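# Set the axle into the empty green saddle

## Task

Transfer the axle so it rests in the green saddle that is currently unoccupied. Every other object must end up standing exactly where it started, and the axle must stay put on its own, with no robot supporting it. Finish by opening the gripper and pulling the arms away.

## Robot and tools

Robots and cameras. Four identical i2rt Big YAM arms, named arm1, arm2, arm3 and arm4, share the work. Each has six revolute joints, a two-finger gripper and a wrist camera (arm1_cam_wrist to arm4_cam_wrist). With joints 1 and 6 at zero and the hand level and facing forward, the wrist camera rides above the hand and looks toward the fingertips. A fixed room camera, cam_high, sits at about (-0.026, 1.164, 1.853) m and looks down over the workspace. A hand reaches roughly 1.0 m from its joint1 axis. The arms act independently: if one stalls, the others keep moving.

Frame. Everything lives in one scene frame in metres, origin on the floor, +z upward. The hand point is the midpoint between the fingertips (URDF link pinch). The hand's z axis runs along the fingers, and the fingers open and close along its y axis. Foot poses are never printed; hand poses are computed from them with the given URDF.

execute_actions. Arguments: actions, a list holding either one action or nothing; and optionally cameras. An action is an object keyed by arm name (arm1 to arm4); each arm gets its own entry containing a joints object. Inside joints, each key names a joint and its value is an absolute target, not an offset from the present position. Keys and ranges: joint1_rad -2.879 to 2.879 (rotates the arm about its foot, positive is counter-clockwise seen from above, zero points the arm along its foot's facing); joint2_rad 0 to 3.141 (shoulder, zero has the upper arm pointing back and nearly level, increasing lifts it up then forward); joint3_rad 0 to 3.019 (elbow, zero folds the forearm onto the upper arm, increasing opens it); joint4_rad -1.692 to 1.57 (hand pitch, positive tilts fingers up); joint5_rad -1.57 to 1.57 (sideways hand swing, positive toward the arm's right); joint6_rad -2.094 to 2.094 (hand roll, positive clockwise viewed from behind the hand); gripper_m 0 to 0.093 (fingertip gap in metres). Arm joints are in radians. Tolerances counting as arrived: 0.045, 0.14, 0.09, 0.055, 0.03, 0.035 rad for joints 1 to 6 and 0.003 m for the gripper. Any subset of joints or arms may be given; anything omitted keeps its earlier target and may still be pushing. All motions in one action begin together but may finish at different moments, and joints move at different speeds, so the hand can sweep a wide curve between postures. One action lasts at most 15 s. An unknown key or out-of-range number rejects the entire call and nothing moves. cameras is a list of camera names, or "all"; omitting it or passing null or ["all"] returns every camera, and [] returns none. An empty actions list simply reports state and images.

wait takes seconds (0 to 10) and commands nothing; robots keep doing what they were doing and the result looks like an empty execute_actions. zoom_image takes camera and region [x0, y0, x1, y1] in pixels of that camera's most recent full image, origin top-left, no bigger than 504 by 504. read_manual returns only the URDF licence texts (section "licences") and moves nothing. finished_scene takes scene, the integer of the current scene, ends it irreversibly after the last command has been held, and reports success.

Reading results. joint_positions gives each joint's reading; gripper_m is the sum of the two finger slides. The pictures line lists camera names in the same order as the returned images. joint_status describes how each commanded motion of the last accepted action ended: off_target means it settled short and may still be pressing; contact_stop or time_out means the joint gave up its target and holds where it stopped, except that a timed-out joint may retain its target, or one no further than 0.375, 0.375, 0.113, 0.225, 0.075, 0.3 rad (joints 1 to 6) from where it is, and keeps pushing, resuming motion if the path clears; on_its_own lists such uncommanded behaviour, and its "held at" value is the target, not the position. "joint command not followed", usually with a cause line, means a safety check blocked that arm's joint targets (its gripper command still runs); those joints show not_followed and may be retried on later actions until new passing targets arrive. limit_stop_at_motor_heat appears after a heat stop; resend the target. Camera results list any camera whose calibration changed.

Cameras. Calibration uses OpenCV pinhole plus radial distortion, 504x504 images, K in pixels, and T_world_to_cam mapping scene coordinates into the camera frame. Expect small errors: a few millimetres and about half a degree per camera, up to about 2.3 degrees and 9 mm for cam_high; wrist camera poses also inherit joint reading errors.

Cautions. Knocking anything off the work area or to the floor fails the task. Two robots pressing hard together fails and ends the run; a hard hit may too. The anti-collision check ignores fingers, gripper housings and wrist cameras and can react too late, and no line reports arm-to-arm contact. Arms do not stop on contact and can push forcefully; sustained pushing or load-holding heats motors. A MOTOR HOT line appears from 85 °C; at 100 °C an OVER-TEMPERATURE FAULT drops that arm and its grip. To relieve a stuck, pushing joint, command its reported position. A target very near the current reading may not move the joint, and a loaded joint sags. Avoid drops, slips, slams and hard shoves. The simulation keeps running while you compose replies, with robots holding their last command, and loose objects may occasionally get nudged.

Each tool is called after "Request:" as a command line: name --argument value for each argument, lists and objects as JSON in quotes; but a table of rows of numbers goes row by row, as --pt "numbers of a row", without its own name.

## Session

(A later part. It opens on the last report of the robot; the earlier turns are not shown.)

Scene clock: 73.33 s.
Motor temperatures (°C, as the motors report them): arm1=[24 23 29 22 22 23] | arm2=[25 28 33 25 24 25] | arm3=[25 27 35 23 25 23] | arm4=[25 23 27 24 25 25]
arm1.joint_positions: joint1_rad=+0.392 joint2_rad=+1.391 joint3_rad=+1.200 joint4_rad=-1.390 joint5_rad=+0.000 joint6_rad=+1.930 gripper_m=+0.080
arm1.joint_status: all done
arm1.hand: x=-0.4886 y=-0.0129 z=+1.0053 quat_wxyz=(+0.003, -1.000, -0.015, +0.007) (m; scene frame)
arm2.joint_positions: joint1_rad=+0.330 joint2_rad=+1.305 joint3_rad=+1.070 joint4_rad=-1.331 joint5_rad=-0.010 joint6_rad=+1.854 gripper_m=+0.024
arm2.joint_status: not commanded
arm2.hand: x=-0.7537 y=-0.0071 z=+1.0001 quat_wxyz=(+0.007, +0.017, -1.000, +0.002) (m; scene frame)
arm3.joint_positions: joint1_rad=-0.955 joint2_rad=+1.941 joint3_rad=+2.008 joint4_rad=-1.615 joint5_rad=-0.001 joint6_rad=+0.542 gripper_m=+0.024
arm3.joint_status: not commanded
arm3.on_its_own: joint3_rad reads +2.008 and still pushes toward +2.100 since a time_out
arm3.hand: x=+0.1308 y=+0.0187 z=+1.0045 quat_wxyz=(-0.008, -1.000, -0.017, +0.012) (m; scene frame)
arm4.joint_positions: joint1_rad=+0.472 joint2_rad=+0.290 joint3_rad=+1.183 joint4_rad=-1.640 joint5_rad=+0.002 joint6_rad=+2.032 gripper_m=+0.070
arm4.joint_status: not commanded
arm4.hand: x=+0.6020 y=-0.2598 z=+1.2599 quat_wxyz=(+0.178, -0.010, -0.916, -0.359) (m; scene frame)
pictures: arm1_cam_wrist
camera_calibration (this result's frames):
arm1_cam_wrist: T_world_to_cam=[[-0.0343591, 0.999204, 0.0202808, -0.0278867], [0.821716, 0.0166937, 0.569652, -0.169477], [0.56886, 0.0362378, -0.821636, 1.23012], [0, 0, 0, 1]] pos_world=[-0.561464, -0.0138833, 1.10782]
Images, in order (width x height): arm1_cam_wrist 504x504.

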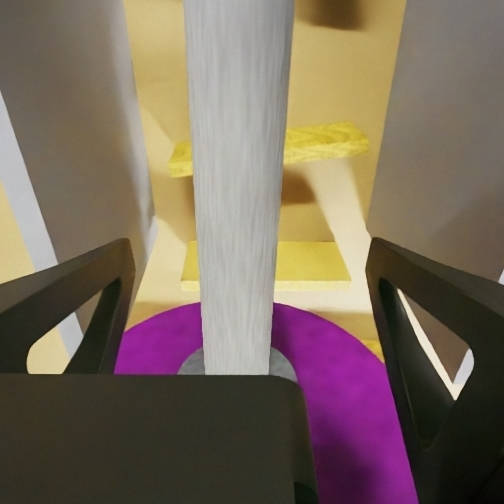

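Request:
execute_actions --actions '[{"arm1":{"joints":{"joint4_rad":-1.362,"gripper_m":0}}}]' --cameras '[]'

Request:
execute_actions --actions '[{"arm1":{"joints":{"joint2_rad":1.35,"joint3_rad":1.275}},"arm2":{"joints":{"joint2_rad":1.30,"joint3_rad":1.085}},"arm3":{"joints":{"joint2_rad":1.90,"joint3_rad":2.06}}}]' --cameras '[]'

Request:
execute_actions --actions '[{"arm2":{"joints":{"gripper_m":0.08}}}]' --cameras '["arm1_cam_wrist"]'

Request:
execute_actions --actions '[{"arm2":{"joints":{"joint2_rad":0.4}}}]' --cameras '[]'

Request:
execute_actions --actions '[{"arm2":{"joints":{"joint1_rad":-0.955,"joint4_rad":-1.675,"joint6_rad":0.58}}}]' --cameras '[]'

Request:
execute_actions --actions '[{"arm2":{"joints":{"joint2_rad":1.95,"joint3_rad":2.2}}}]' --cameras '["arm1_cam_wrist","arm2_cam_wrist","cam_high"]'

Scene clock: 75.70 s.
Motor temperatures (°C, as the motors report them): arm1=[24 23 29 22 22 23] | arm2=[25 28 34 25 24 25] | arm3=[25 27 35 23 25 23] | arm4=[25 23 27 24 25 25]
arm1.joint_positions: joint1_rad=+0.392 joint2_rad=+1.391 joint3_rad=+1.200 joint4_rad=-1.371 joint5_rad=+0.000 joint6_rad=+1.930 gripper_m=+0.023
arm1.joint_status: gripper_m off_target (ended at +0.023, target +0.000); the others done
arm1.hand: x=-0.4870 y=-0.0171 z=+1.0053 quat_wxyz=(-0.006, -1.000, -0.016, +0.004) (m; scene frame)
arm2.joint_positions: joint1_rad=+0.330 joint2_rad=+1.305 joint3_rad=+1.070 joint4_rad=-1.330 joint5_rad=-0.010 joint6_rad=+1.855 gripper_m=+0.024
arm2.joint_status: not commanded
arm2.hand: x=-0.7537 y=-0.0069 z=+1.0001 quat_wxyz=(+0.006, +0.017, -1.000, +0.001) (m; scene frame)
arm3.joint_positions: joint1_rad=-0.955 joint2_rad=+1.941 joint3_rad=+2.008 joint4_rad=-1.615 joint5_rad=-0.002 joint6_rad=+0.543 gripper_m=+0.024
arm3.joint_status: not commanded
arm3.on_its_own: joint3_rad reads +2.008 and still pushes toward +2.100 since a time_out
arm3.hand: x=+0.1309 y=+0.0186 z=+1.0045 quat_wxyz=(-0.008, -1.000, -0.017, +0.012) (m; scene frame)
arm4.joint_positions: joint1_rad=+0.472 joint2_rad=+0.290 joint3_rad=+1.183 joint4_rad=-1.640 joint5_rad=+0.002 joint6_rad=+2.032 gripper_m=+0.070
arm4.joint_status: not commanded
arm4.hand: x=+0.6020 y=-0.2598 z=+1.2599 quat_wxyz=(+0.178, -0.010, -0.916, -0.359) (m; scene frame)
pictures: none
No camera images: the call's "cameras" was empty. Leave "cameras" out to get every camera's image.

Scene clock: 76.27 s.
Motor temperatures (°C, as the motors report them): arm1=[24 23 29 22 22 23] | arm2=[25 28 34 25 24 25] | arm3=[25 27 35 23 25 23] | arm4=[25 23 27 24 25 25]
arm1.joint_positions: joint1_rad=+0.392 joint2_rad=+1.391 joint3_rad=+1.200 joint4_rad=-1.371 joint5_rad=+0.000 joint6_rad=+1.930 gripper_m=+0.023
arm1.joint_status: all done
arm1.hand: x=-0.4870 y=-0.0171 z=+1.0053 quat_wxyz=(-0.006, -1.000, -0.016, +0.004) (m; scene frame)
arm2.joint_positions: joint1_rad=+0.330 joint2_rad=+1.308 joint3_rad=+1.070 joint4_rad=-1.330 joint5_rad=-0.010 joint6_rad=+1.855 gripper_m=+0.024
arm2.joint_status: all done
arm2.hand: x=-0.7537 y=-0.0068 z=+0.9993 quat_wxyz=(+0.006, +0.017, -1.000, +0.002) (m; scene frame)
arm3.joint_positions: joint1_rad=-0.955 joint2_rad=+1.941 joint3_rad=+2.008 joint4_rad=-1.615 joint5_rad=-0.002 joint6_rad=+0.543 gripper_m=+0.024
arm3.joint_status: all done
arm3.hand: x=+0.1309 y=+0.0186 z=+1.0045 quat_wxyz=(-0.008, -1.000, -0.017, +0.012) (m; scene frame)
arm4.joint_positions: joint1_rad=+0.472 joint2_rad=+0.290 joint3_rad=+1.183 joint4_rad=-1.640 joint5_rad=+0.002 joint6_rad=+2.032 gripper_m=+0.070
arm4.joint_status: not commanded
arm4.hand: x=+0.6020 y=-0.2598 z=+1.2599 quat_wxyz=(+0.178, -0.010, -0.916, -0.359) (m; scene frame)
pictures: none
No camera images: the call's "cameras" was empty. Leave "cameras" out to get every camera's image.

Scene clock: 76.93 s.
Motor temperatures (°C, as the motors report them): arm1=[24 23 30 22 22 23] | arm2=[25 28 34 25 24 25] | arm3=[25 27 35 23 25 23] | arm4=[25 23 27 24 25 25]
arm1.joint_positions: joint1_rad=+0.391 joint2_rad=+1.393 joint3_rad=+1.200 joint4_rad=-1.370 joint5_rad=+0.000 joint6_rad=+1.930 gripper_m=+0.023
arm1.joint_status: not commanded
arm1.hand: x=-0.4871 y=-0.0178 z=+1.0044 quat_wxyz=(-0.006, -1.000, -0.015, +0.004) (m; scene frame)
arm2.joint_positions: joint1_rad=+0.330 joint2_rad=+1.306 joint3_rad=+1.070 joint4_rad=-1.330 joint5_rad=-0.004 joint6_rad=+1.855 gripper_m=+0.080
arm2.joint_status: all done
arm2.hand: x=-0.7527 y=-0.0065 z=+0.9999 quat_wxyz=(+0.004, +0.017, -1.000, +0.000) (m; scene frame)
arm3.joint_positions: joint1_rad=-0.955 joint2_rad=+1.941 joint3_rad=+2.008 joint4_rad=-1.615 joint5_rad=-0.001 joint6_rad=+0.543 gripper_m=+0.024
arm3.joint_status: not commanded
arm3.hand: x=+0.1308 y=+0.0187 z=+1.0045 quat_wxyz=(-0.007, -1.000, -0.017, +0.012) (m; scene frame)
arm4.joint_positions: joint1_rad=+0.472 joint2_rad=+0.290 joint3_rad=+1.183 joint4_rad=-1.640 joint5_rad=+0.002 joint6_rad=+2.032 gripper_m=+0.070
arm4.joint_status: not commanded
arm4.hand: x=+0.6020 y=-0.2598 z=+1.2599 quat_wxyz=(+0.178, -0.010, -0.916, -0.359) (m; scene frame)
pictures: arm1_cam_wrist
camera_calibration (this result's frames):
arm1_cam_wrist: T_world_to_cam=[[-0.0342594, 0.999408, 0.00320587, -0.00571136], [0.818225, 0.0262062, 0.574301, -0.176368], [0.573877, 0.0222983, -0.818638, 1.2279], [0, 0, 0, 1]] pos_world=[-0.560553, -0.0170503, 1.10652]
Images, in order (width x height): arm1_cam_wrist 504x504.

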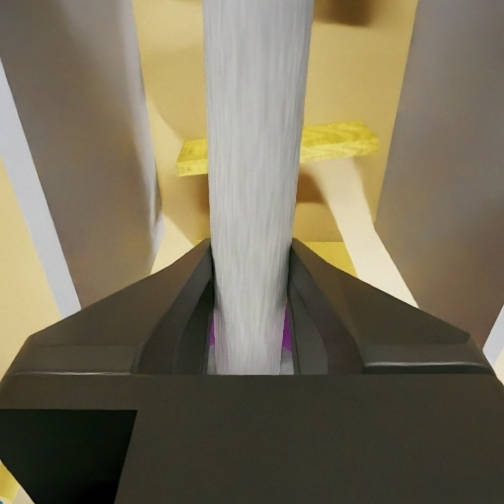

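Scene clock: 78.33 s.
Motor temperatures (°C, as the motors report them): arm1=[24 23 30 22 22 23] | arm2=[25 28 33 25 24 25] | arm3=[25 27 35 23 25 23] | arm4=[25 23 27 24 25 25]
arm1.joint_positions: joint1_rad=+0.391 joint2_rad=+1.393 joint3_rad=+1.200 joint4_rad=-1.370 joint5_rad=+0.000 joint6_rad=+1.930 gripper_m=+0.023
arm1.joint_status: not commanded
arm1.hand: x=-0.4871 y=-0.0178 z=+1.0044 quat_wxyz=(-0.006, -1.000, -0.015, +0.004) (m; scene frame)
arm2.joint_positions: joint1_rad=+0.330 joint2_rad=+0.396 joint3_rad=+1.070 joint4_rad=-1.330 joint5_rad=-0.004 joint6_rad=+1.855 gripper_m=+0.080
arm2.joint_status: all done
arm2.hand: x=-0.6995 y=-0.1656 z=+1.2495 quat_wxyz=(+0.133, +0.015, -0.898, -0.419) (m; scene frame)
arm3.joint_positions: joint1_rad=-0.955 joint2_rad=+1.941 joint3_rad=+2.008 joint4_rad=-1.615 joint5_rad=-0.001 joint6_rad=+0.543 gripper_m=+0.024
arm3.joint_status: not commanded
arm3.hand: x=+0.1308 y=+0.0187 z=+1.0045 quat_wxyz=(-0.007, -1.000, -0.017, +0.012) (m; scene frame)
arm4.joint_positions: joint1_rad=+0.472 joint2_rad=+0.290 joint3_rad=+1.183 joint4_rad=-1.640 joint5_rad=+0.002 joint6_rad=+2.032 gripper_m=+0.070
arm4.joint_status: not commanded
arm4.hand: x=+0.6020 y=-0.2598 z=+1.2599 quat_wxyz=(+0.178, -0.010, -0.916, -0.359) (m; scene frame)
pictures: none
No camera images: the call's "cameras" was empty. Leave "cameras" out to get every camera's image.

Scene clock: 80.37 s.
Motor temperatures (°C, as the motors report them): arm1=[24 23 31 22 22 23] | arm2=[25 28 33 25 24 25] | arm3=[25 27 35 23 25 23] | arm4=[25 23 26 24 25 25]
arm1.joint_positions: joint1_rad=+0.391 joint2_rad=+1.393 joint3_rad=+1.200 joint4_rad=-1.370 joint5_rad=+0.000 joint6_rad=+1.930 gripper_m=+0.023
arm1.joint_status: not commanded
arm1.hand: x=-0.4871 y=-0.0178 z=+1.0044 quat_wxyz=(-0.006, -1.000, -0.015, +0.004) (m; scene frame)
arm2.joint_positions: joint1_rad=-0.945 joint2_rad=+0.396 joint3_rad=+1.070 joint4_rad=-1.660 joint5_rad=-0.002 joint6_rad=+0.588 gripper_m=+0.080
arm2.joint_status: all done
arm2.hand: x=-0.5307 y=-0.2718 z=+1.1947 quat_wxyz=(-0.236, +0.013, -0.958, -0.162) (m; scene frame)
arm3.joint_positions: joint1_rad=-0.955 joint2_rad=+1.941 joint3_rad=+2.008 joint4_rad=-1.615 joint5_rad=-0.001 joint6_rad=+0.543 gripper_m=+0.024
arm3.joint_status: not commanded
arm3.hand: x=+0.1308 y=+0.0187 z=+1.0045 quat_wxyz=(-0.007, -1.000, -0.017, +0.012) (m; scene frame)
arm4.joint_positions: joint1_rad=+0.472 joint2_rad=+0.290 joint3_rad=+1.183 joint4_rad=-1.640 joint5_rad=+0.002 joint6_rad=+2.032 gripper_m=+0.070
arm4.joint_status: not commanded
arm4.hand: x=+0.6020 y=-0.2598 z=+1.2599 quat_wxyz=(+0.178, -0.010, -0.916, -0.359) (m; scene frame)
pictures: none
No camera images: the call's "cameras" was empty. Leave "cameras" out to get every camera's image.

Scene clock: 82.50 s.
Motor temperatures (°C, as the motors report them): arm1=[24 23 31 22 22 23] | arm2=[25 28 33 25 24 25] | arm3=[25 27 35 23 25 23] | arm4=[25 23 26 24 25 25]
arm1.joint_positions: joint1_rad=+0.391 joint2_rad=+1.393 joint3_rad=+1.200 joint4_rad=-1.370 joint5_rad=+0.000 joint6_rad=+1.930 gripper_m=+0.023
arm1.joint_status: not commanded
arm1.hand: x=-0.4871 y=-0.0178 z=+1.0044 quat_wxyz=(-0.006, -1.000, -0.015, +0.004) (m; scene frame)
arm2.joint_positions: joint1_rad=-0.945 joint2_rad=+1.959 joint3_rad=+2.139 joint4_rad=-1.669 joint5_rad=-0.002 joint6_rad=+0.587 gripper_m=+0.080
arm2.joint_status: all done
arm2.hand: x=-0.1295 y=+0.0106 z=+1.0989 quat_wxyz=(-0.032, +0.014, -0.999, -0.022) (m; scene frame)
arm3.joint_positions: joint1_rad=-0.955 joint2_rad=+1.941 joint3_rad=+2.008 joint4_rad=-1.615 joint5_rad=-0.001 joint6_rad=+0.543 gripper_m=+0.024
arm3.joint_status: not commanded
arm3.hand: x=+0.1308 y=+0.0187 z=+1.0045 quat_wxyz=(-0.007, -1.000, -0.017, +0.012) (m; scene frame)
arm4.joint_positions: joint1_rad=+0.472 joint2_rad=+0.290 joint3_rad=+1.183 joint4_rad=-1.640 joint5_rad=+0.002 joint6_rad=+2.032 gripper_m=+0.070
arm4.joint_status: not commanded
arm4.hand: x=+0.6020 y=-0.2598 z=+1.2599 quat_wxyz=(+0.178, -0.010, -0.916, -0.359) (m; scene frame)
pictures: arm1_cam_wrist, arm2_cam_wrist, cam_high
camera_calibration (this result's frames):
arm1_cam_wrist: T_world_to_cam=[[-0.0342594, 0.999408, 0.00320587, -0.00571136], [0.818225, 0.0262062, 0.574301, -0.176368], [0.573877, 0.0222983, -0.818638, 1.2279], [0, 0, 0, 1]] pos_world=[-0.560553, -0.0170503, 1.10652]
arm2_cam_wrist: T_world_to_cam=[[0.028628, -0.998548, -0.045626, 0.0665854], [-0.842788, -0.0486554, 0.536042, -0.690195], [-0.537484, 0.0231073, -0.842957, 0.982576], [0, 0, 0, 1]] pos_world=[-0.0554752, 0.0102024, 1.20128]
Images, in order (width x height): arm1_cam_wrist 504x504, arm2_cam_wrist 504x504, cam_high 504x504.

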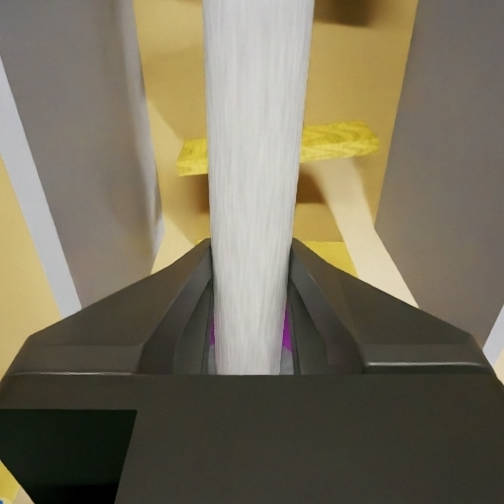

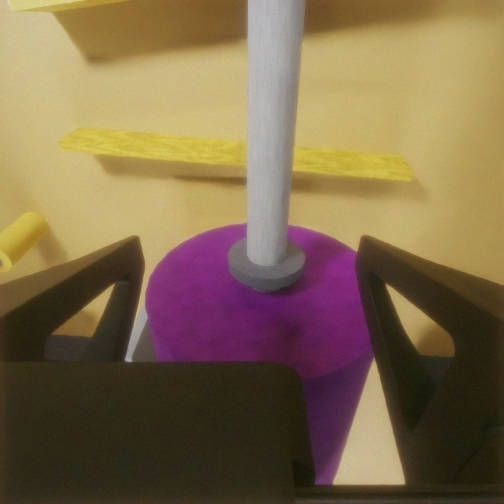

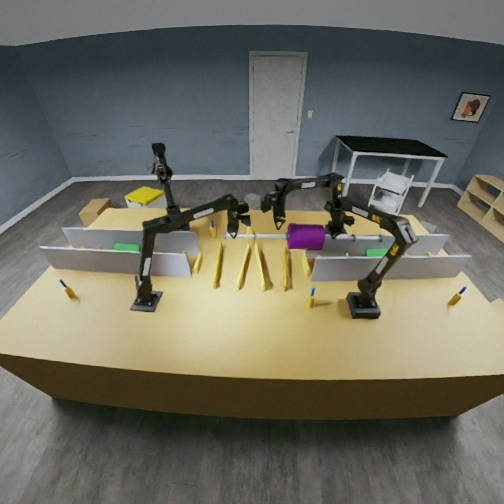

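Request:
execute_actions --actions '[{"arm2":{"joints":{"joint1_rad":-0.961,"joint2_rad":1.982,"joint3_rad":1.93,"joint4_rad":-1.50}}}]' --cameras '["arm2_cam_wrist"]'

Scene clock: 84.30 s.
Motor temperatures (°C, as the motors report them): arm1=[24 24 32 22 22 23] | arm2=[25 28 33 25 24 25] | arm3=[25 28 35 23 25 23] | arm4=[25 23 26 24 25 25]
arm1.joint_positions: joint1_rad=+0.391 joint2_rad=+1.393 joint3_rad=+1.200 joint4_rad=-1.370 joint5_rad=+0.000 joint6_rad=+1.930 gripper_m=+0.023
arm1.joint_status: not commanded
arm1.hand: x=-0.4871 y=-0.0178 z=+1.0044 quat_wxyz=(-0.006, -1.000, -0.015, +0.004) (m; scene frame)
arm2.joint_positions: joint1_rad=-0.948 joint2_rad=+1.987 joint3_rad=+1.934 joint4_rad=-1.516 joint5_rad=-0.002 joint6_rad=+0.587 gripper_m=+0.080
arm2.joint_status: all done
arm2.hand: x=-0.1327 y=+0.0056 z=+1.0032 quat_wxyz=(+0.001, +0.012, -1.000, +0.001) (m; scene frame)
arm3.joint_positions: joint1_rad=-0.955 joint2_rad=+1.941 joint3_rad=+2.008 joint4_rad=-1.615 joint5_rad=-0.001 joint6_rad=+0.543 gripper_m=+0.024
arm3.joint_status: not commanded
arm3.hand: x=+0.1308 y=+0.0187 z=+1.0045 quat_wxyz=(-0.007, -1.000, -0.017, +0.012) (m; scene frame)
arm4.joint_positions: joint1_rad=+0.472 joint2_rad=+0.290 joint3_rad=+1.183 joint4_rad=-1.640 joint5_rad=+0.002 joint6_rad=+2.032 gripper_m=+0.070
arm4.joint_status: not commanded
arm4.hand: x=+0.6020 y=-0.2598 z=+1.2599 quat_wxyz=(+0.178, -0.010, -0.916, -0.359) (m; scene frame)
pictures: arm2_cam_wrist
camera_calibration (this result's frames):
arm2_cam_wrist: T_world_to_cam=[[0.0238071, -0.999716, -0.000679565, 0.011657], [-0.805369, -0.0195817, 0.59245, -0.693633], [-0.592296, -0.0135572, -0.805607, 0.855682], [0, 0, 0, 1]] pos_world=[-0.0520907, 0.00967188, 1.10029]
Images, in order (width x height): arm2_cam_wrist 504x504.

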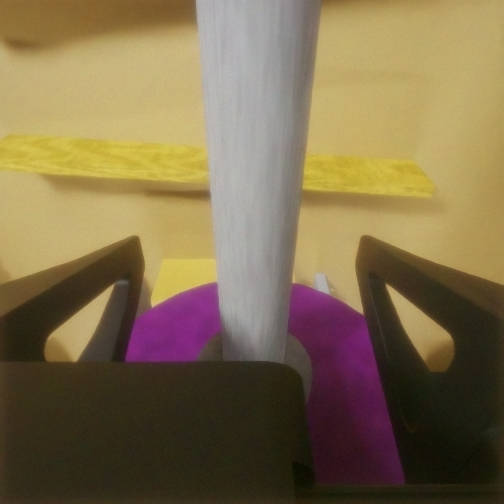

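Request:
execute_actions --actions '[{"arm2":{"joints":{"gripper_m":0}}}]' --cameras '[]'

Request:
execute_actions --actions '[{"arm2":{"joints":{"joint2_rad":1.935,"joint3_rad":2.0}},"arm3":{"joints":{"joint2_rad":1.93,"joint3_rad":2.025}},"arm1":{"joints":{"joint2_rad":1.36,"joint3_rad":1.26}}}]' --cameras '[]'

Request:
execute_actions --actions '[{"arm3":{"joints":{"gripper_m":0.08}}}]' --cameras '[]'

Request:
execute_actions --actions '[{"arm3":{"joints":{"joint2_rad":1.65}}}]' --cameras '[]'

Request:
execute_actions --actions '[{"arm3":{"joints":{"joint2_rad":1.0,"joint3_rad":1.5}},"arm1":{"joints":{"joint1_rad":-0.012,"joint2_rad":1.245,"joint3_rad":1.19,"joint4_rad":-1.46,"joint6_rad":1.52}},"arm2":{"joints":{"joint1_rad":-0.752,"joint2_rad":1.64,"joint3_rad":1.585,"joint4_rad":-1.445,"joint6_rad":0.78}}}]' --cameras '["arm1_cam_wrist","arm2_cam_wrist"]'

Request:
execute_actions --actions '[{"arm1":{"joints":{"joint1_rad":-0.403,"joint2_rad":1.335,"joint3_rad":1.325,"joint4_rad":-1.44,"joint6_rad":1.13}},"arm2":{"joints":{"joint1_rad":-0.492,"joint2_rad":1.41,"joint3_rad":1.305,"joint4_rad":-1.41,"joint6_rad":1.04}}}]' --cameras '["arm1_cam_wrist","arm2_cam_wrist"]'

Scene clock: 88.13 s.
Motor temperatures (°C, as the motors report them): arm1=[24 24 32 22 22 23] | arm2=[25 28 33 25 24 25] | arm3=[25 28 35 23 25 23] | arm4=[25 23 26 24 25 25]
arm1.joint_positions: joint1_rad=+0.391 joint2_rad=+1.393 joint3_rad=+1.200 joint4_rad=-1.370 joint5_rad=-0.002 joint6_rad=+1.930 gripper_m=+0.023
arm1.joint_status: not commanded
arm1.hand: x=-0.4867 y=-0.0177 z=+1.0044 quat_wxyz=(-0.005, -1.000, -0.015, +0.003) (m; scene frame)
arm2.joint_positions: joint1_rad=-0.949 joint2_rad=+1.987 joint3_rad=+1.933 joint4_rad=-1.516 joint5_rad=+0.001 joint6_rad=+0.586 gripper_m=+0.024
arm2.joint_status: gripper_m off_target (ended at +0.024, target +0.000)
arm2.hand: x=-0.1321 y=+0.0045 z=+1.0029 quat_wxyz=(+0.000, +0.012, -1.000, +0.003) (m; scene frame)
arm3.joint_positions: joint1_rad=-0.955 joint2_rad=+1.941 joint3_rad=+2.008 joint4_rad=-1.617 joint5_rad=+0.001 joint6_rad=+0.543 gripper_m=+0.024
arm3.joint_status: not commanded
arm3.hand: x=+0.1311 y=+0.0193 z=+1.0045 quat_wxyz=(-0.006, -1.000, -0.017, +0.012) (m; scene frame)
arm4.joint_positions: joint1_rad=+0.472 joint2_rad=+0.290 joint3_rad=+1.183 joint4_rad=-1.640 joint5_rad=+0.002 joint6_rad=+2.032 gripper_m=+0.070
arm4.joint_status: not commanded
arm4.hand: x=+0.6020 y=-0.2598 z=+1.2599 quat_wxyz=(+0.178, -0.010, -0.916, -0.359) (m; scene frame)
pictures: none
No camera images: the call's "cameras" was empty. Leave "cameras" out to get every camera's image.

Scene clock: 88.73 s.
Motor temperatures (°C, as the motors report them): arm1=[24 24 33 22 22 23] | arm2=[25 28 33 25 24 25] | arm3=[25 28 35 23 25 23] | arm4=[25 23 26 24 25 25]
arm1.joint_positions: joint1_rad=+0.391 joint2_rad=+1.393 joint3_rad=+1.200 joint4_rad=-1.370 joint5_rad=-0.002 joint6_rad=+1.930 gripper_m=+0.023
arm1.joint_status: all done
arm1.hand: x=-0.4867 y=-0.0177 z=+1.0044 quat_wxyz=(-0.005, -1.000, -0.015, +0.003) (m; scene frame)
arm2.joint_positions: joint1_rad=-0.949 joint2_rad=+1.984 joint3_rad=+1.933 joint4_rad=-1.516 joint5_rad=+0.001 joint6_rad=+0.586 gripper_m=+0.024
arm2.joint_status: all done
arm2.hand: x=-0.1321 y=+0.0045 z=+1.0047 quat_wxyz=(-0.001, +0.012, -1.000, +0.002) (m; scene frame)
arm3.joint_positions: joint1_rad=-0.955 joint2_rad=+1.941 joint3_rad=+2.008 joint4_rad=-1.617 joint5_rad=+0.001 joint6_rad=+0.543 gripper_m=+0.024
arm3.joint_status: all done
arm3.hand: x=+0.1311 y=+0.0193 z=+1.0045 quat_wxyz=(-0.006, -1.000, -0.017, +0.012) (m; scene frame)
arm4.joint_positions: joint1_rad=+0.472 joint2_rad=+0.290 joint3_rad=+1.183 joint4_rad=-1.640 joint5_rad=+0.002 joint6_rad=+2.032 gripper_m=+0.070
arm4.joint_status: not commanded
arm4.hand: x=+0.6020 y=-0.2598 z=+1.2599 quat_wxyz=(+0.178, -0.010, -0.916, -0.359) (m; scene frame)
pictures: none
No camera images: the call's "cameras" was empty. Leave "cameras" out to get every camera's image.

Scene clock: 89.40 s.
Motor temperatures (°C, as the motors report them): arm1=[24 24 33 22 22 23] | arm2=[25 29 33 25 24 25] | arm3=[25 28 35 23 25 23] | arm4=[25 23 26 24 25 25]
arm1.joint_positions: joint1_rad=+0.391 joint2_rad=+1.393 joint3_rad=+1.200 joint4_rad=-1.370 joint5_rad=-0.002 joint6_rad=+1.930 gripper_m=+0.023
arm1.joint_status: not commanded
arm1.hand: x=-0.4867 y=-0.0177 z=+1.0044 quat_wxyz=(-0.005, -1.000, -0.015, +0.003) (m; scene frame)
arm2.joint_positions: joint1_rad=-0.949 joint2_rad=+1.984 joint3_rad=+1.933 joint4_rad=-1.515 joint5_rad=+0.001 joint6_rad=+0.586 gripper_m=+0.024
arm2.joint_status: not commanded
arm2.hand: x=-0.1320 y=+0.0046 z=+1.0047 quat_wxyz=(-0.001, +0.012, -1.000, +0.002) (m; scene frame)
arm3.joint_positions: joint1_rad=-0.955 joint2_rad=+1.941 joint3_rad=+2.008 joint4_rad=-1.617 joint5_rad=+0.001 joint6_rad=+0.543 gripper_m=+0.080
arm3.joint_status: all done
arm3.hand: x=+0.1311 y=+0.0193 z=+1.0045 quat_wxyz=(-0.006, -1.000, -0.017, +0.012) (m; scene frame)
arm4.joint_positions: joint1_rad=+0.472 joint2_rad=+0.290 joint3_rad=+1.183 joint4_rad=-1.640 joint5_rad=+0.002 joint6_rad=+2.032 gripper_m=+0.070
arm4.joint_status: not commanded
arm4.hand: x=+0.6020 y=-0.2598 z=+1.2599 quat_wxyz=(+0.178, -0.010, -0.916, -0.359) (m; scene frame)
pictures: none
No camera images: the call's "cameras" was empty. Leave "cameras" out to get every camera's image.

Scene clock: 90.90 s.
Motor temperatures (°C, as the motors report them): arm1=[24 24 33 21 22 23] | arm2=[25 29 33 25 24 25] | arm3=[25 28 34 23 25 23] | arm4=[25 23 26 24 25 25]
arm1.joint_positions: joint1_rad=+0.391 joint2_rad=+1.393 joint3_rad=+1.200 joint4_rad=-1.370 joint5_rad=-0.002 joint6_rad=+1.930 gripper_m=+0.023
arm1.joint_status: not commanded
arm1.hand: x=-0.4867 y=-0.0177 z=+1.0044 quat_wxyz=(-0.005, -1.000, -0.015, +0.003) (m; scene frame)
arm2.joint_positions: joint1_rad=-0.949 joint2_rad=+1.984 joint3_rad=+1.933 joint4_rad=-1.515 joint5_rad=+0.001 joint6_rad=+0.586 gripper_m=+0.024
arm2.joint_status: not commanded
arm2.hand: x=-0.1320 y=+0.0046 z=+1.0047 quat_wxyz=(-0.001, +0.012, -1.000, +0.002) (m; scene frame)
arm3.joint_positions: joint1_rad=-0.955 joint2_rad=+1.651 joint3_rad=+2.008 joint4_rad=-1.617 joint5_rad=+0.001 joint6_rad=+0.543 gripper_m=+0.080
arm3.joint_status: all done
arm3.hand: x=+0.1784 y=+0.0497 z=+1.1671 quat_wxyz=(-0.082, -0.987, -0.017, +0.134) (m; scene frame)
arm4.joint_positions: joint1_rad=+0.472 joint2_rad=+0.290 joint3_rad=+1.183 joint4_rad=-1.640 joint5_rad=+0.002 joint6_rad=+2.032 gripper_m=+0.070
arm4.joint_status: not commanded
arm4.hand: x=+0.6020 y=-0.2598 z=+1.2599 quat_wxyz=(+0.178, -0.010, -0.916, -0.359) (m; scene frame)
pictures: none
No camera images: the call's "cameras" was empty. Leave "cameras" out to get every camera's image.

Scene clock: 92.47 s.
Motor temperatures (°C, as the motors report them): arm1=[24 24 33 21 22 23] | arm2=[25 29 33 25 24 25] | arm3=[25 28 34 23 25 23] | arm4=[25 23 26 24 25 25]
arm1.joint_positions: joint1_rad=-0.012 joint2_rad=+1.275 joint3_rad=+1.154 joint4_rad=-1.464 joint5_rad=+0.000 joint6_rad=+1.525 gripper_m=+0.023
arm1.joint_status: all done
arm1.hand: x=-0.6429 y=-0.0010 z=+1.0308 quat_wxyz=(+0.005, -1.000, -0.016, +0.005) (m; scene frame)
arm2.joint_positions: joint1_rad=-0.748 joint2_rad=+1.668 joint3_rad=+1.578 joint4_rad=-1.448 joint5_rad=+0.006 joint6_rad=+0.783 gripper_m=+0.024
arm2.joint_status: all done
arm2.hand: x=-0.2844 y=+0.0230 z=+1.0411 quat_wxyz=(-0.013, +0.014, -1.000, -0.007) (m; scene frame)
arm3.joint_positions: joint1_rad=-0.955 joint2_rad=+1.001 joint3_rad=+1.501 joint4_rad=-1.617 joint5_rad=+0.001 joint6_rad=+0.543 gripper_m=+0.080
arm3.joint_status: all done
arm3.hand: x=+0.3761 y=+0.1782 z=+1.2122 quat_wxyz=(-0.120, -0.974, -0.017, +0.194) (m; scene frame)
arm4.joint_positions: joint1_rad=+0.472 joint2_rad=+0.290 joint3_rad=+1.183 joint4_rad=-1.640 joint5_rad=+0.002 joint6_rad=+2.032 gripper_m=+0.070
arm4.joint_status: not commanded
arm4.hand: x=+0.6020 y=-0.2598 z=+1.2599 quat_wxyz=(+0.178, -0.010, -0.916, -0.359) (m; scene frame)
pictures: arm1_cam_wrist, arm2_cam_wrist
camera_calibration (this result's frames):
arm1_cam_wrist: T_world_to_cam=[[-0.0355391, 0.999075, 0.0242009, -0.050391], [0.819517, 0.0152755, 0.572851, -0.0621459], [0.571951, 0.0401917, -0.819302, 1.33803], [0, 0, 0, 1]] pos_world=[-0.716151, -0.00248405, 1.13307]
arm2_cam_wrist: T_world_to_cam=[[0.0282007, -0.999463, -0.0166887, 0.0505866], [-0.821083, -0.0326831, 0.569873, -0.818549], [-0.570112, -0.00236799, -0.821563, 0.819286], [0, 0, 0, 1]] pos_world=[-0.206438, 0.0257468, 1.14041]
Images, in order (width x height): arm1_cam_wrist 504x504, arm2_cam_wrist 504x504.

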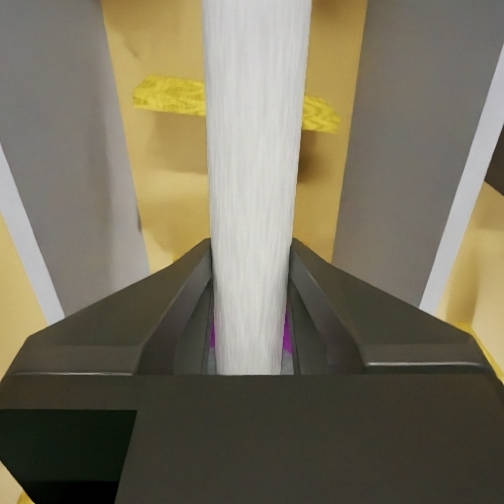

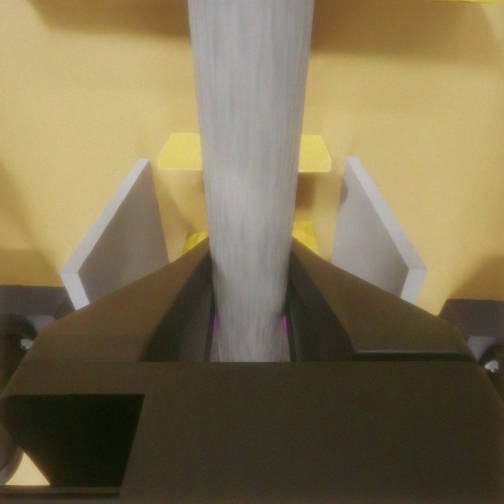

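Scene clock: 93.53 s.
Motor temperatures (°C, as the motors report them): arm1=[24 24 33 21 22 23] | arm2=[25 29 33 25 24 25] | arm3=[25 27 34 23 25 23] | arm4=[25 23 26 24 25 25]
arm1.joint_positions: joint1_rad=-0.410 joint2_rad=+1.369 joint3_rad=+1.238 joint4_rad=-1.439 joint5_rad=+0.010 joint6_rad=+1.127 gripper_m=+0.023
arm1.joint_status: all done
arm1.hand: x=-0.7962 y=-0.0067 z=+1.0310 quat_wxyz=(+0.000, -1.000, -0.016, +0.010) (m; scene frame)
arm2.joint_positions: joint1_rad=-0.492 joint2_rad=+1.427 joint3_rad=+1.296 joint4_rad=-1.402 joint5_rad=+0.010 joint6_rad=+1.031 gripper_m=+0.024
arm2.joint_status: all done
arm2.hand: x=-0.4334 y=+0.0202 z=+1.0401 quat_wxyz=(-0.013, +0.018, -1.000, -0.011) (m; scene frame)
arm3.joint_positions: joint1_rad=-0.955 joint2_rad=+1.001 joint3_rad=+1.501 joint4_rad=-1.617 joint5_rad=+0.001 joint6_rad=+0.543 gripper_m=+0.080
arm3.joint_status: not commanded
arm3.hand: x=+0.3761 y=+0.1782 z=+1.2122 quat_wxyz=(-0.120, -0.974, -0.017, +0.194) (m; scene frame)
arm4.joint_positions: joint1_rad=+0.472 joint2_rad=+0.290 joint3_rad=+1.183 joint4_rad=-1.640 joint5_rad=+0.002 joint6_rad=+2.032 gripper_m=+0.070
arm4.joint_status: not commanded
arm4.hand: x=+0.6020 y=-0.2598 z=+1.2599 quat_wxyz=(+0.178, -0.010, -0.916, -0.359) (m; scene frame)
pictures: arm1_cam_wrist, arm2_cam_wrist
camera_calibration (this result's frames):
arm1_cam_wrist: T_world_to_cam=[[-0.036245, 0.999239, 0.0144073, -0.0406994], [0.824839, 0.0217735, 0.564948, 0.0758586], [0.564204, 0.0323602, -0.825001, 1.42568], [0, 0, 0, 1]] pos_world=[-0.868424, -0.00711874, 1.13392]
arm2_cam_wrist: T_world_to_cam=[[0.0358445, -0.999033, -0.0254426, 0.0643336], [-0.821026, -0.0439536, 0.569197, -0.939525], [-0.569765, 0.000486476, -0.821808, 0.733826], [0, 0, 0, 1]] pos_world=[-0.355572, 0.0226189, 1.13947]
Images, in order (width x height): arm1_cam_wrist 504x504, arm2_cam_wrist 504x504.

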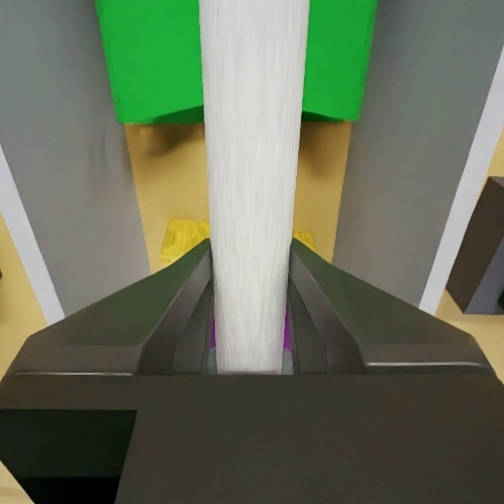

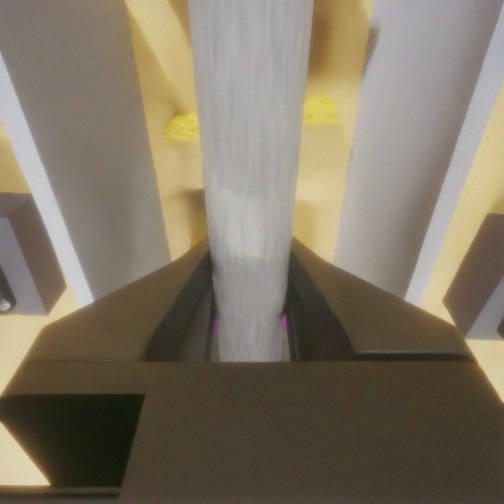

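Request:
execute_actions --actions '[{"arm1":{"joints":{"joint1_rad":-0.70,"joint2_rad":1.57,"joint3_rad":1.595,"joint4_rad":-1.475,"joint6_rad":0.835}},"arm2":{"joints":{"joint1_rad":-0.135,"joint2_rad":1.28,"joint3_rad":1.165,"joint4_rad":-1.425,"joint6_rad":1.395}}}]' --cameras '[]'

Request:
execute_actions --actions '[{"arm1":{"joints":{"joint1_rad":-0.875,"joint2_rad":1.84,"joint3_rad":1.975,"joint4_rad":-1.575,"joint6_rad":0.66}},"arm2":{"joints":{"joint1_rad":0.232,"joint2_rad":1.29,"joint3_rad":1.19,"joint4_rad":-1.42,"joint6_rad":1.76}}}]' --cameras '["arm1_cam_wrist","arm2_cam_wrist"]'

Scene clock: 96.90 s.
Motor temperatures (°C, as the motors report them): arm1=[24 24 34 21 22 23] | arm2=[25 29 33 25 24 25] | arm3=[25 27 33 23 25 23] | arm4=[25 23 26 24 25 25]
arm1.joint_positions: joint1_rad=-0.706 joint2_rad=+1.618 joint3_rad=+1.500 joint4_rad=-1.466 joint5_rad=+0.000 joint6_rad=+0.823 gripper_m=+0.023
arm1.joint_status: joint3_rad time_out (moved +0.262 of +0.357); the others done
arm1.on_its_own: joint3_rad reads +1.500 and still pushes toward +1.595 since a time_out
arm1.hand: x=-0.9523 y=-0.0161 z=+1.0280 quat_wxyz=(+0.003, -1.000, -0.020, +0.001) (m; scene frame)
arm2.joint_positions: joint1_rad=-0.128 joint2_rad=+1.293 joint3_rad=+1.158 joint4_rad=-1.419 joint5_rad=+0.003 joint6_rad=+1.385 gripper_m=+0.024
arm2.joint_status: all done
arm2.hand: x=-0.5875 y=+0.0130 z=+1.0369 quat_wxyz=(-0.002, +0.023, -1.000, -0.005) (m; scene frame)
arm3.joint_positions: joint1_rad=-0.955 joint2_rad=+1.001 joint3_rad=+1.501 joint4_rad=-1.617 joint5_rad=+0.001 joint6_rad=+0.543 gripper_m=+0.080
arm3.joint_status: not commanded
arm3.hand: x=+0.3761 y=+0.1782 z=+1.2122 quat_wxyz=(-0.120, -0.974, -0.017, +0.194) (m; scene frame)
arm4.joint_positions: joint1_rad=+0.472 joint2_rad=+0.290 joint3_rad=+1.183 joint4_rad=-1.640 joint5_rad=+0.002 joint6_rad=+2.032 gripper_m=+0.070
arm4.joint_status: not commanded
arm4.hand: x=+0.6020 y=-0.2598 z=+1.2599 quat_wxyz=(+0.178, -0.010, -0.916, -0.359) (m; scene frame)
pictures: none
No camera images: the call's "cameras" was empty. Leave "cameras" out to get every camera's image.

not run: a stop came earlier in this reply.

Request:
execute_actions --actions '[{"arm1":{"joints":{"joint1_rad":-0.87,"joint2_rad":1.84,"joint3_rad":1.98,"joint4_rad":-1.575,"joint6_rad":0.66}},"arm2":{"joints":{"joint1_rad":0.245,"joint2_rad":1.29,"joint3_rad":1.17,"joint4_rad":-1.42,"joint6_rad":1.77}}}]' --cameras '["arm1_cam_wrist","arm2_cam_wrist"]'

Scene clock: 99.83 s.
Motor temperatures (°C, as the motors report them): arm1=[24 24 35 21 22 23] | arm2=[25 28 32 25 24 25] | arm3=[25 27 32 23 25 23] | arm4=[25 23 26 24 25 25]
arm1.joint_positions: joint1_rad=-0.872 joint2_rad=+1.901 joint3_rad=+1.883 joint4_rad=-1.568 joint5_rad=-0.004 joint6_rad=+0.641 gripper_m=+0.023
arm1.joint_status: joint3_rad time_out (moved +0.383 of +0.480); the others done
arm1.on_its_own: joint3_rad reads +1.883 and still pushes toward +1.980 since a time_out
arm1.hand: x=-1.0876 y=-0.0261 z=+1.0290 quat_wxyz=(+0.001, -1.000, -0.028, -0.002) (m; scene frame)
arm2.joint_positions: joint1_rad=+0.245 joint2_rad=+1.301 joint3_rad=+1.158 joint4_rad=-1.419 joint5_rad=+0.000 joint6_rad=+1.743 gripper_m=+0.024
arm2.joint_status: all done
arm2.hand: x=-0.7239 y=+0.0076 z=+1.0346 quat_wxyz=(+0.002, +0.031, -1.000, -0.002) (m; scene frame)
arm3.joint_positions: joint1_rad=-0.955 joint2_rad=+1.001 joint3_rad=+1.501 joint4_rad=-1.617 joint5_rad=+0.001 joint6_rad=+0.543 gripper_m=+0.080
arm3.joint_status: not commanded
arm3.hand: x=+0.3761 y=+0.1782 z=+1.2122 quat_wxyz=(-0.120, -0.974, -0.017, +0.194) (m; scene frame)
arm4.joint_positions: joint1_rad=+0.472 joint2_rad=+0.290 joint3_rad=+1.183 joint4_rad=-1.640 joint5_rad=+0.002 joint6_rad=+2.032 gripper_m=+0.070
arm4.joint_status: not commanded
arm4.hand: x=+0.6020 y=-0.2598 z=+1.2599 quat_wxyz=(+0.178, -0.010, -0.916, -0.359) (m; scene frame)
pictures: arm1_cam_wrist, arm2_cam_wrist
camera_calibration (this result's frames):
arm1_cam_wrist: T_world_to_cam=[[-0.0602202, 0.99805, 0.0164282, -0.060033], [0.810827, 0.0393114, 0.583964, 0.283446], [0.582179, 0.0484869, -0.811613, 1.59532], [0, 0, 0, 1]] pos_world=[-1.1622, -0.0285788, 1.13025]
arm2_cam_wrist: T_world_to_cam=[[0.0611316, -0.998106, -0.00689946, 0.0611402], [-0.803052, -0.0532878, 0.593521, -1.1875], [-0.592765, -0.0307423, -0.804789, 0.529794], [0, 0, 0, 1]] pos_world=[-0.64332, 0.0140322, 1.1316]
Images, in order (width x height): arm1_cam_wrist 504x504, arm2_cam_wrist 504x504.

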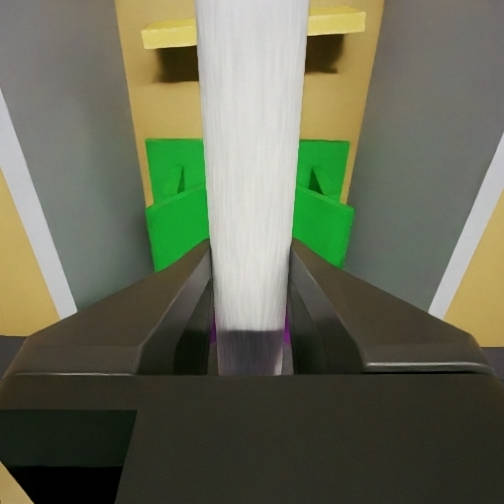

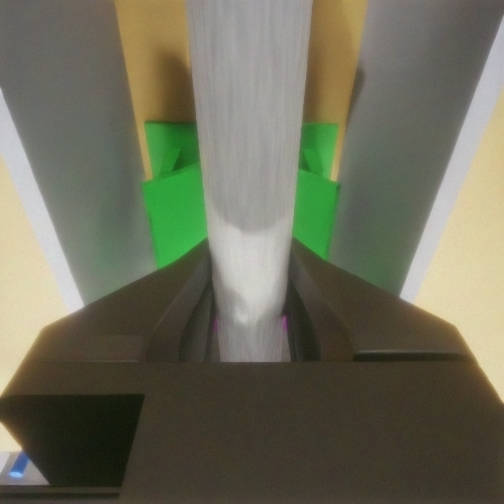

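Request:
execute_actions --actions '[{"arm1":{"joints":{"joint2_rad":1.885,"joint3_rad":1.70,"joint4_rad":-1.295}},"arm2":{"joints":{"joint2_rad":1.37,"joint3_rad":0.98,"joint4_rad":-1.13}}}]' --cameras '["arm1_cam_wrist","arm2_cam_wrist"]'

Scene clock: 102.00 s.
Motor temperatures (°C, as the motors report them): arm1=[24 25 35 21 22 23] | arm2=[25 28 32 25 24 25] | arm3=[25 26 32 23 25 23] | arm4=[25 23 26 24 25 25]
arm1.joint_positions: joint1_rad=-0.872 joint2_rad=+1.953 joint3_rad=+1.660 joint4_rad=-1.303 joint5_rad=-0.004 joint6_rad=+0.639 gripper_m=+0.023
arm1.joint_status: all done
arm1.hand: x=-1.0876 y=-0.0256 z=+0.9152 quat_wxyz=(+0.004, -1.000, -0.029, -0.006) (m; scene frame)
arm2.joint_positions: joint1_rad=+0.252 joint2_rad=+1.388 joint3_rad=+0.967 joint4_rad=-1.145 joint5_rad=+0.020 joint6_rad=+1.750 gripper_m=+0.024
arm2.joint_status: all done
arm2.hand: x=-0.7240 y=+0.0105 z=+0.9346 quat_wxyz=(-0.008, +0.030, -1.000, -0.002) (m; scene frame)
arm3.joint_positions: joint1_rad=-0.955 joint2_rad=+1.001 joint3_rad=+1.501 joint4_rad=-1.617 joint5_rad=+0.001 joint6_rad=+0.543 gripper_m=+0.080
arm3.joint_status: not commanded
arm3.hand: x=+0.3761 y=+0.1782 z=+1.2122 quat_wxyz=(-0.120, -0.974, -0.017, +0.194) (m; scene frame)
arm4.joint_positions: joint1_rad=+0.472 joint2_rad=+0.290 joint3_rad=+1.183 joint4_rad=-1.640 joint5_rad=+0.002 joint6_rad=+2.032 gripper_m=+0.070
arm4.joint_status: not commanded
arm4.hand: x=+0.6020 y=-0.2598 z=+1.2599 quat_wxyz=(+0.178, -0.010, -0.916, -0.359) (m; scene frame)
pictures: arm1_cam_wrist, arm2_cam_wrist
camera_calibration (this result's frames):
arm1_cam_wrist: T_world_to_cam=[[-0.0622515, 0.997801, 0.022756, -0.0666263], [0.80594, 0.0368065, 0.590852, 0.338196], [0.588715, 0.0551214, -0.806459, 1.5055], [0, 0, 0, 1]] pos_world=[-1.16302, -0.0289532, 1.01582]
arm2_cam_wrist: T_world_to_cam=[[0.0604651, -0.998143, -0.0074267, 0.0633873], [-0.814765, -0.053652, 0.577303, -1.12142], [-0.576629, -0.0288557, -0.816496, 0.472024], [0, 0, 0, 1]] pos_world=[-0.645344, 0.0167238, 1.03328]
Images, in order (width x height): arm1_cam_wrist 504x504, arm2_cam_wrist 504x504.

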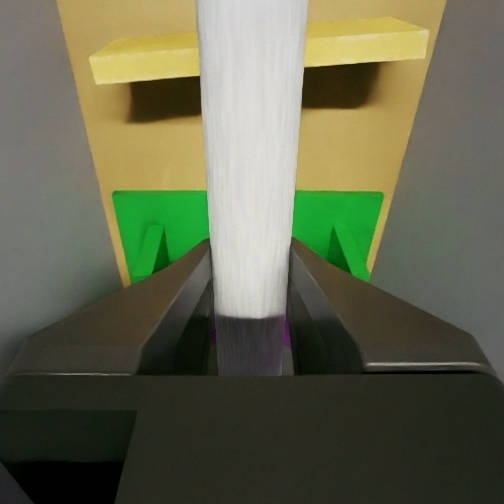

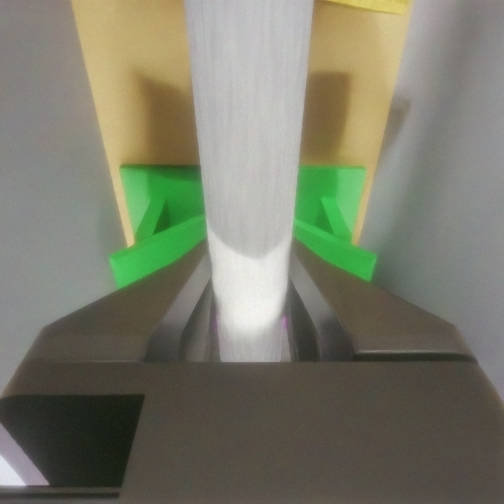

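Request:
execute_actions --actions '[{"arm1":{"joints":{"joint1_rad":-0.862,"joint2_rad":1.92,"joint3_rad":1.61,"joint4_rad":-1.18}},"arm2":{"joints":{"joint1_rad":0.235,"joint2_rad":1.45,"joint3_rad":0.90,"joint4_rad":-0.985}}}]' --cameras '["arm1_cam_wrist","arm2_cam_wrist"]'

Scene clock: 103.43 s.
Motor temperatures (°C, as the motors report them): arm1=[24 25 34 21 22 23] | arm2=[25 28 32 25 24 25] | arm3=[25 26 32 23 25 23] | arm4=[25 23 26 24 25 25]
arm1.joint_positions: joint1_rad=-0.876 joint2_rad=+1.957 joint3_rad=+1.583 joint4_rad=-1.193 joint5_rad=+0.007 joint6_rad=+0.643 gripper_m=+0.023
arm1.joint_status: all done
arm1.hand: x=-1.0891 y=-0.0217 z=+0.8853 quat_wxyz=(-0.001, -1.000, -0.026, +0.009) (m; scene frame)
arm2.joint_positions: joint1_rad=+0.242 joint2_rad=+1.467 joint3_rad=+0.896 joint4_rad=-0.996 joint5_rad=+0.003 joint6_rad=+1.747 gripper_m=+0.024
arm2.joint_status: all done
arm2.hand: x=-0.7239 y=+0.0131 z=+0.8828 quat_wxyz=(+0.000, +0.027, -1.000, +0.000) (m; scene frame)
arm3.joint_positions: joint1_rad=-0.955 joint2_rad=+1.001 joint3_rad=+1.501 joint4_rad=-1.617 joint5_rad=+0.001 joint6_rad=+0.543 gripper_m=+0.080
arm3.joint_status: not commanded
arm3.hand: x=+0.3761 y=+0.1782 z=+1.2122 quat_wxyz=(-0.120, -0.974, -0.017, +0.194) (m; scene frame)
arm4.joint_positions: joint1_rad=+0.472 joint2_rad=+0.290 joint3_rad=+1.183 joint4_rad=-1.640 joint5_rad=+0.002 joint6_rad=+2.032 gripper_m=+0.070
arm4.joint_status: not commanded
arm4.hand: x=+0.6020 y=-0.2598 z=+1.2599 quat_wxyz=(+0.178, -0.010, -0.916, -0.359) (m; scene frame)
pictures: arm1_cam_wrist, arm2_cam_wrist
camera_calibration (this result's frames):
arm1_cam_wrist: T_world_to_cam=[[-0.0549347, 0.998393, 0.0139088, -0.0541526], [0.823505, 0.0374257, 0.566073, 0.39807], [0.564643, 0.0425511, -0.824238, 1.47126], [0, 0, 0, 1]] pos_world=[-1.16152, -0.0234361, 0.988085]
arm2_cam_wrist: T_world_to_cam=[[0.0535432, -0.998562, -0.00259834, 0.0563204], [-0.806082, -0.0447578, 0.590109, -1.09642], [-0.589377, -0.0295018, -0.807319, 0.412549], [0, 0, 0, 1]] pos_world=[-0.643669, 0.0193372, 0.98021]
Images, in order (width x height): arm1_cam_wrist 504x504, arm2_cam_wrist 504x504.

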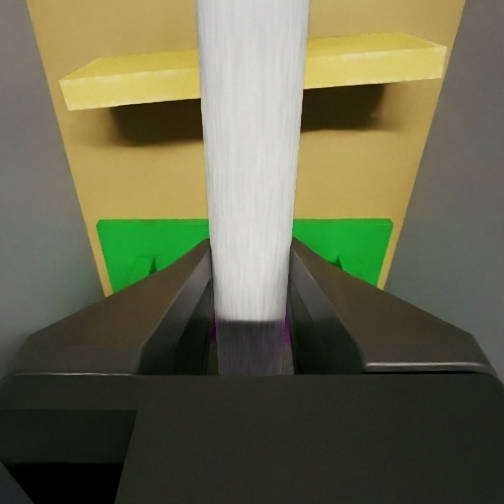

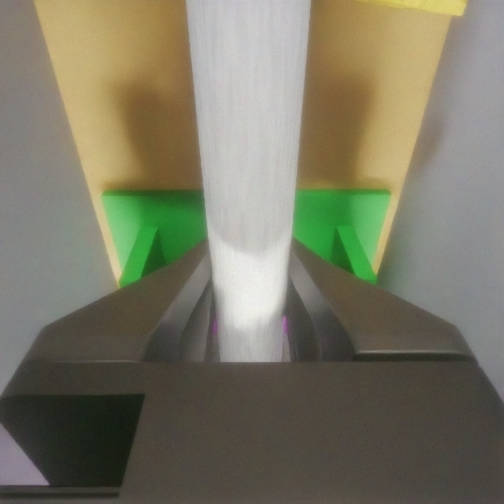

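Request:
execute_actions --actions '[{"arm1":{"joints":{"joint1_rad":-0.845,"joint2_rad":1.925,"joint3_rad":1.57,"joint4_rad":-1.19}},"arm2":{"joints":{"joint1_rad":0.2,"joint2_rad":1.47,"joint3_rad":0.89,"joint6_rad":1.73}}}]' --cameras '["arm1_cam_wrist","arm2_cam_wrist"]'

Scene clock: 104.80 s.
Motor temperatures (°C, as the motors report them): arm1=[24 25 34 21 22 23] | arm2=[25 28 32 25 24 25] | arm3=[25 26 32 23 25 23] | arm4=[25 23 26 24 25 25]
arm1.joint_positions: joint1_rad=-0.874 joint2_rad=+1.955 joint3_rad=+1.569 joint4_rad=-1.193 joint5_rad=+0.006 joint6_rad=+0.643 gripper_m=+0.023
arm1.joint_status: all done
arm1.hand: x=-1.0845 y=-0.0192 z=+0.8812 quat_wxyz=(+0.003, -1.000, -0.026, +0.004) (m; scene frame)
arm2.joint_positions: joint1_rad=+0.226 joint2_rad=+1.467 joint3_rad=+0.894 joint4_rad=-0.991 joint5_rad=-0.005 joint6_rad=+1.728 gripper_m=+0.024
arm2.joint_status: all done
arm2.hand: x=-0.7195 y=+0.0145 z=+0.8823 quat_wxyz=(+0.004, +0.028, -1.000, +0.000) (m; scene frame)
arm3.joint_positions: joint1_rad=-0.955 joint2_rad=+1.001 joint3_rad=+1.501 joint4_rad=-1.617 joint5_rad=+0.001 joint6_rad=+0.543 gripper_m=+0.080
arm3.joint_status: not commanded
arm3.hand: x=+0.3761 y=+0.1782 z=+1.2122 quat_wxyz=(-0.120, -0.974, -0.017, +0.194) (m; scene frame)
arm4.joint_positions: joint1_rad=+0.472 joint2_rad=+0.290 joint3_rad=+1.183 joint4_rad=-1.640 joint5_rad=+0.002 joint6_rad=+2.032 gripper_m=+0.070
arm4.joint_status: not commanded
arm4.hand: x=+0.6020 y=-0.2598 z=+1.2599 quat_wxyz=(+0.178, -0.010, -0.916, -0.359) (m; scene frame)
pictures: arm1_cam_wrist, arm2_cam_wrist
camera_calibration (this result's frames):
arm1_cam_wrist: T_world_to_cam=[[-0.0562234, 0.998212, 0.0202804, -0.0633442], [0.817702, 0.034382, 0.574614, 0.382561], [0.572889, 0.0488901, -0.818173, 1.46888], [0, 0, 0, 1]] pos_world=[-1.15789, -0.0217361, 0.983262]
arm2_cam_wrist: T_world_to_cam=[[0.0557973, -0.998433, -0.00418729, 0.0605345], [-0.800542, -0.0472436, 0.597412, -1.09493], [-0.596674, -0.0299819, -0.801924, 0.404775], [0, 0, 0, 1]] pos_world=[-0.6384, 0.0208469, 0.978979]
Images, in order (width x height): arm1_cam_wrist 504x504, arm2_cam_wrist 504x504.

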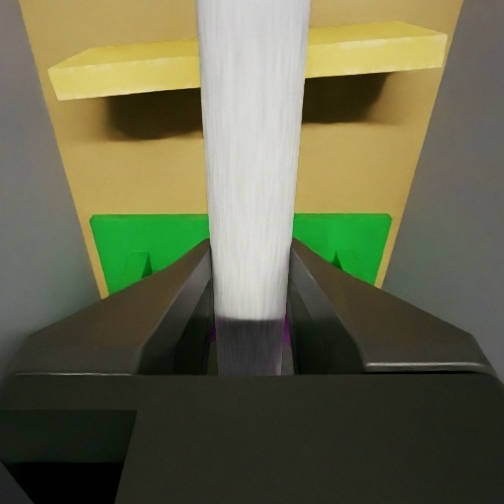

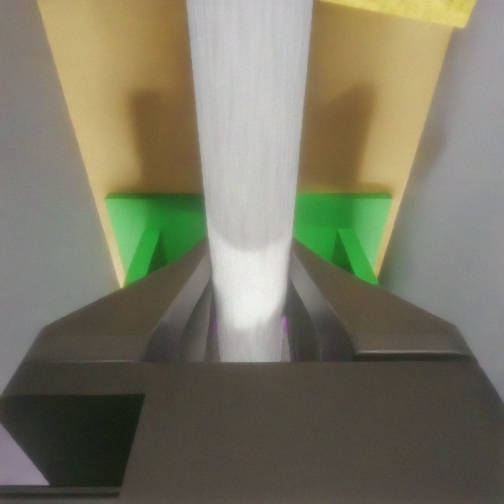

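Request:
execute_actions --actions '[{"arm1":{"joints":{"joint1_rad":-0.87,"joint2_rad":1.95,"gripper_m":0.07}},"arm2":{"joints":{"joint1_rad":0.226,"gripper_m":0.07}}}]' --cameras '[]'

Request:
execute_actions --actions '[{"arm1":{"joints":{"joint2_rad":1.4}},"arm2":{"joints":{"joint2_rad":0.75,"joint4_rad":-1.15}}}]' --cameras '["arm1_cam_wrist","arm2_cam_wrist","cam_high"]'

Scene clock: 106.10 s.
Motor temperatures (°C, as the motors report them): arm1=[24 25 34 21 22 23] | arm2=[25 28 32 25 24 25] | arm3=[25 26 32 23 25 23] | arm4=[25 23 26 24 25 25]
arm1.joint_positions: joint1_rad=-0.874 joint2_rad=+1.955 joint3_rad=+1.569 joint4_rad=-1.193 joint5_rad=+0.003 joint6_rad=+0.649 gripper_m=+0.070
arm1.joint_status: all done
arm1.hand: x=-1.0841 y=-0.0196 z=+0.8812 quat_wxyz=(+0.001, -1.000, -0.023, +0.003) (m; scene frame)
arm2.joint_positions: joint1_rad=+0.226 joint2_rad=+1.467 joint3_rad=+0.894 joint4_rad=-0.991 joint5_rad=-0.004 joint6_rad=+1.728 gripper_m=+0.070
arm2.joint_status: all done
arm2.hand: x=-0.7191 y=+0.0146 z=+0.8823 quat_wxyz=(+0.003, +0.028, -1.000, -0.001) (m; scene frame)
arm3.joint_positions: joint1_rad=-0.955 joint2_rad=+1.001 joint3_rad=+1.501 joint4_rad=-1.617 joint5_rad=+0.001 joint6_rad=+0.543 gripper_m=+0.080
arm3.joint_status: not commanded
arm3.hand: x=+0.3761 y=+0.1782 z=+1.2122 quat_wxyz=(-0.120, -0.974, -0.017, +0.194) (m; scene frame)
arm4.joint_positions: joint1_rad=+0.472 joint2_rad=+0.290 joint3_rad=+1.183 joint4_rad=-1.640 joint5_rad=+0.002 joint6_rad=+2.032 gripper_m=+0.070
arm4.joint_status: not commanded
arm4.hand: x=+0.6020 y=-0.2598 z=+1.2599 quat_wxyz=(+0.178, -0.010, -0.916, -0.359) (m; scene frame)
pictures: none
No camera images: the call's "cameras" was empty. Leave "cameras" out to get every camera's image.

Scene clock: 107.77 s.
Motor temperatures (°C, as the motors report them): arm1=[24 25 33 21 22 23] | arm2=[25 28 32 25 24 25] | arm3=[25 26 31 23 25 23] | arm4=[25 23 26 24 25 25]
arm1.joint_positions: joint1_rad=-0.874 joint2_rad=+1.403 joint3_rad=+1.551 joint4_rad=-1.193 joint5_rad=+0.003 joint6_rad=+0.650 gripper_m=+0.070
arm1.joint_status: all done
arm1.hand: x=-1.0413 y=+0.0150 z=+1.1732 quat_wxyz=(-0.163, -0.964, -0.022, +0.210) (m; scene frame)
arm2.joint_positions: joint1_rad=+0.226 joint2_rad=+0.744 joint3_rad=+0.894 joint4_rad=-1.135 joint5_rad=-0.004 joint6_rad=+1.728 gripper_m=+0.070
arm2.joint_status: all done
arm2.hand: x=-0.7039 y=-0.0528 z=+1.1107 quat_wxyz=(+0.056, +0.027, -0.958, -0.281) (m; scene frame)
arm3.joint_positions: joint1_rad=-0.955 joint2_rad=+1.001 joint3_rad=+1.501 joint4_rad=-1.617 joint5_rad=+0.001 joint6_rad=+0.543 gripper_m=+0.080
arm3.joint_status: not commanded
arm3.hand: x=+0.3761 y=+0.1782 z=+1.2122 quat_wxyz=(-0.120, -0.974, -0.017, +0.194) (m; scene frame)
arm4.joint_positions: joint1_rad=+0.472 joint2_rad=+0.290 joint3_rad=+1.183 joint4_rad=-1.640 joint5_rad=+0.002 joint6_rad=+2.032 gripper_m=+0.070
arm4.joint_status: not commanded
arm4.hand: x=+0.6020 y=-0.2598 z=+1.2599 quat_wxyz=(+0.178, -0.010, -0.916, -0.359) (m; scene frame)
pictures: arm1_cam_wrist, arm2_cam_wrist, cam_high
camera_calibration (this result's frames):
arm1_cam_wrist: T_world_to_cam=[[-0.108102, 0.950584, -0.291041, 0.21097], [0.972743, 0.161552, 0.166348, 0.816773], [0.205146, -0.265126, -0.942138, 1.44863], [0, 0, 0, 1]] pos_world=[-1.06888, 0.0515726, 1.29034]
arm2_cam_wrist: T_world_to_cam=[[0.0196419, -0.83857, -0.544439, 0.576449], [-0.728473, -0.384975, 0.566676, -1.15506], [-0.684793, 0.385478, -0.618438, 0.351305], [0, 0, 0, 1]] pos_world=[-0.61218, -0.0966959, 1.18564]
Images, in order (width x height): arm1_cam_wrist 504x504, arm2_cam_wrist 504x504, cam_high 504x504.

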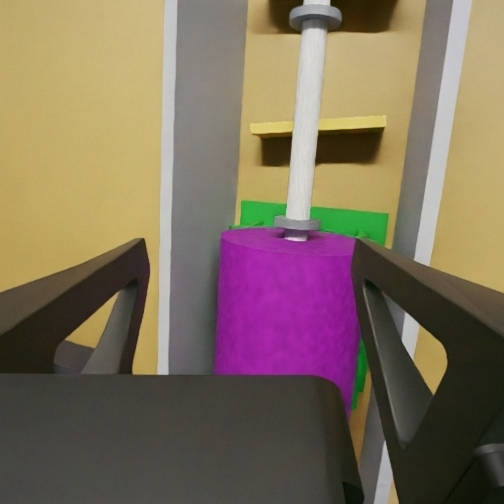

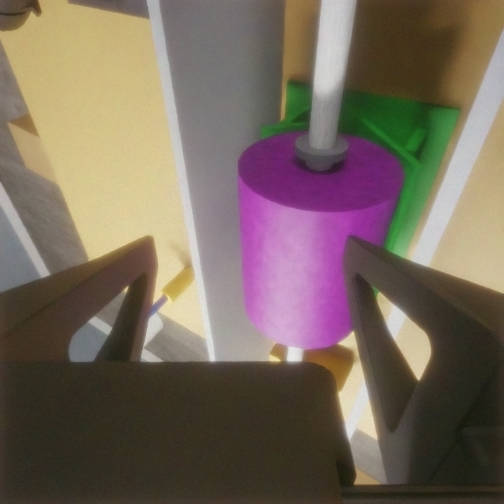

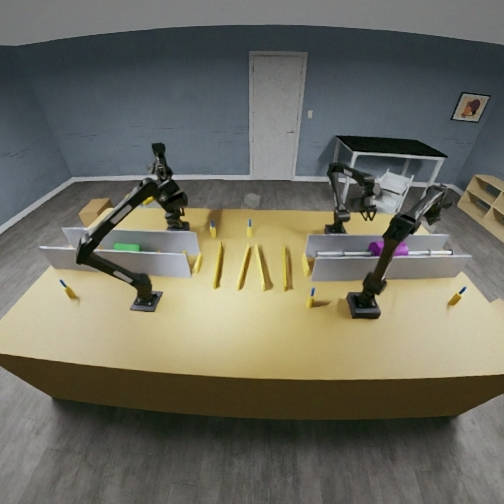

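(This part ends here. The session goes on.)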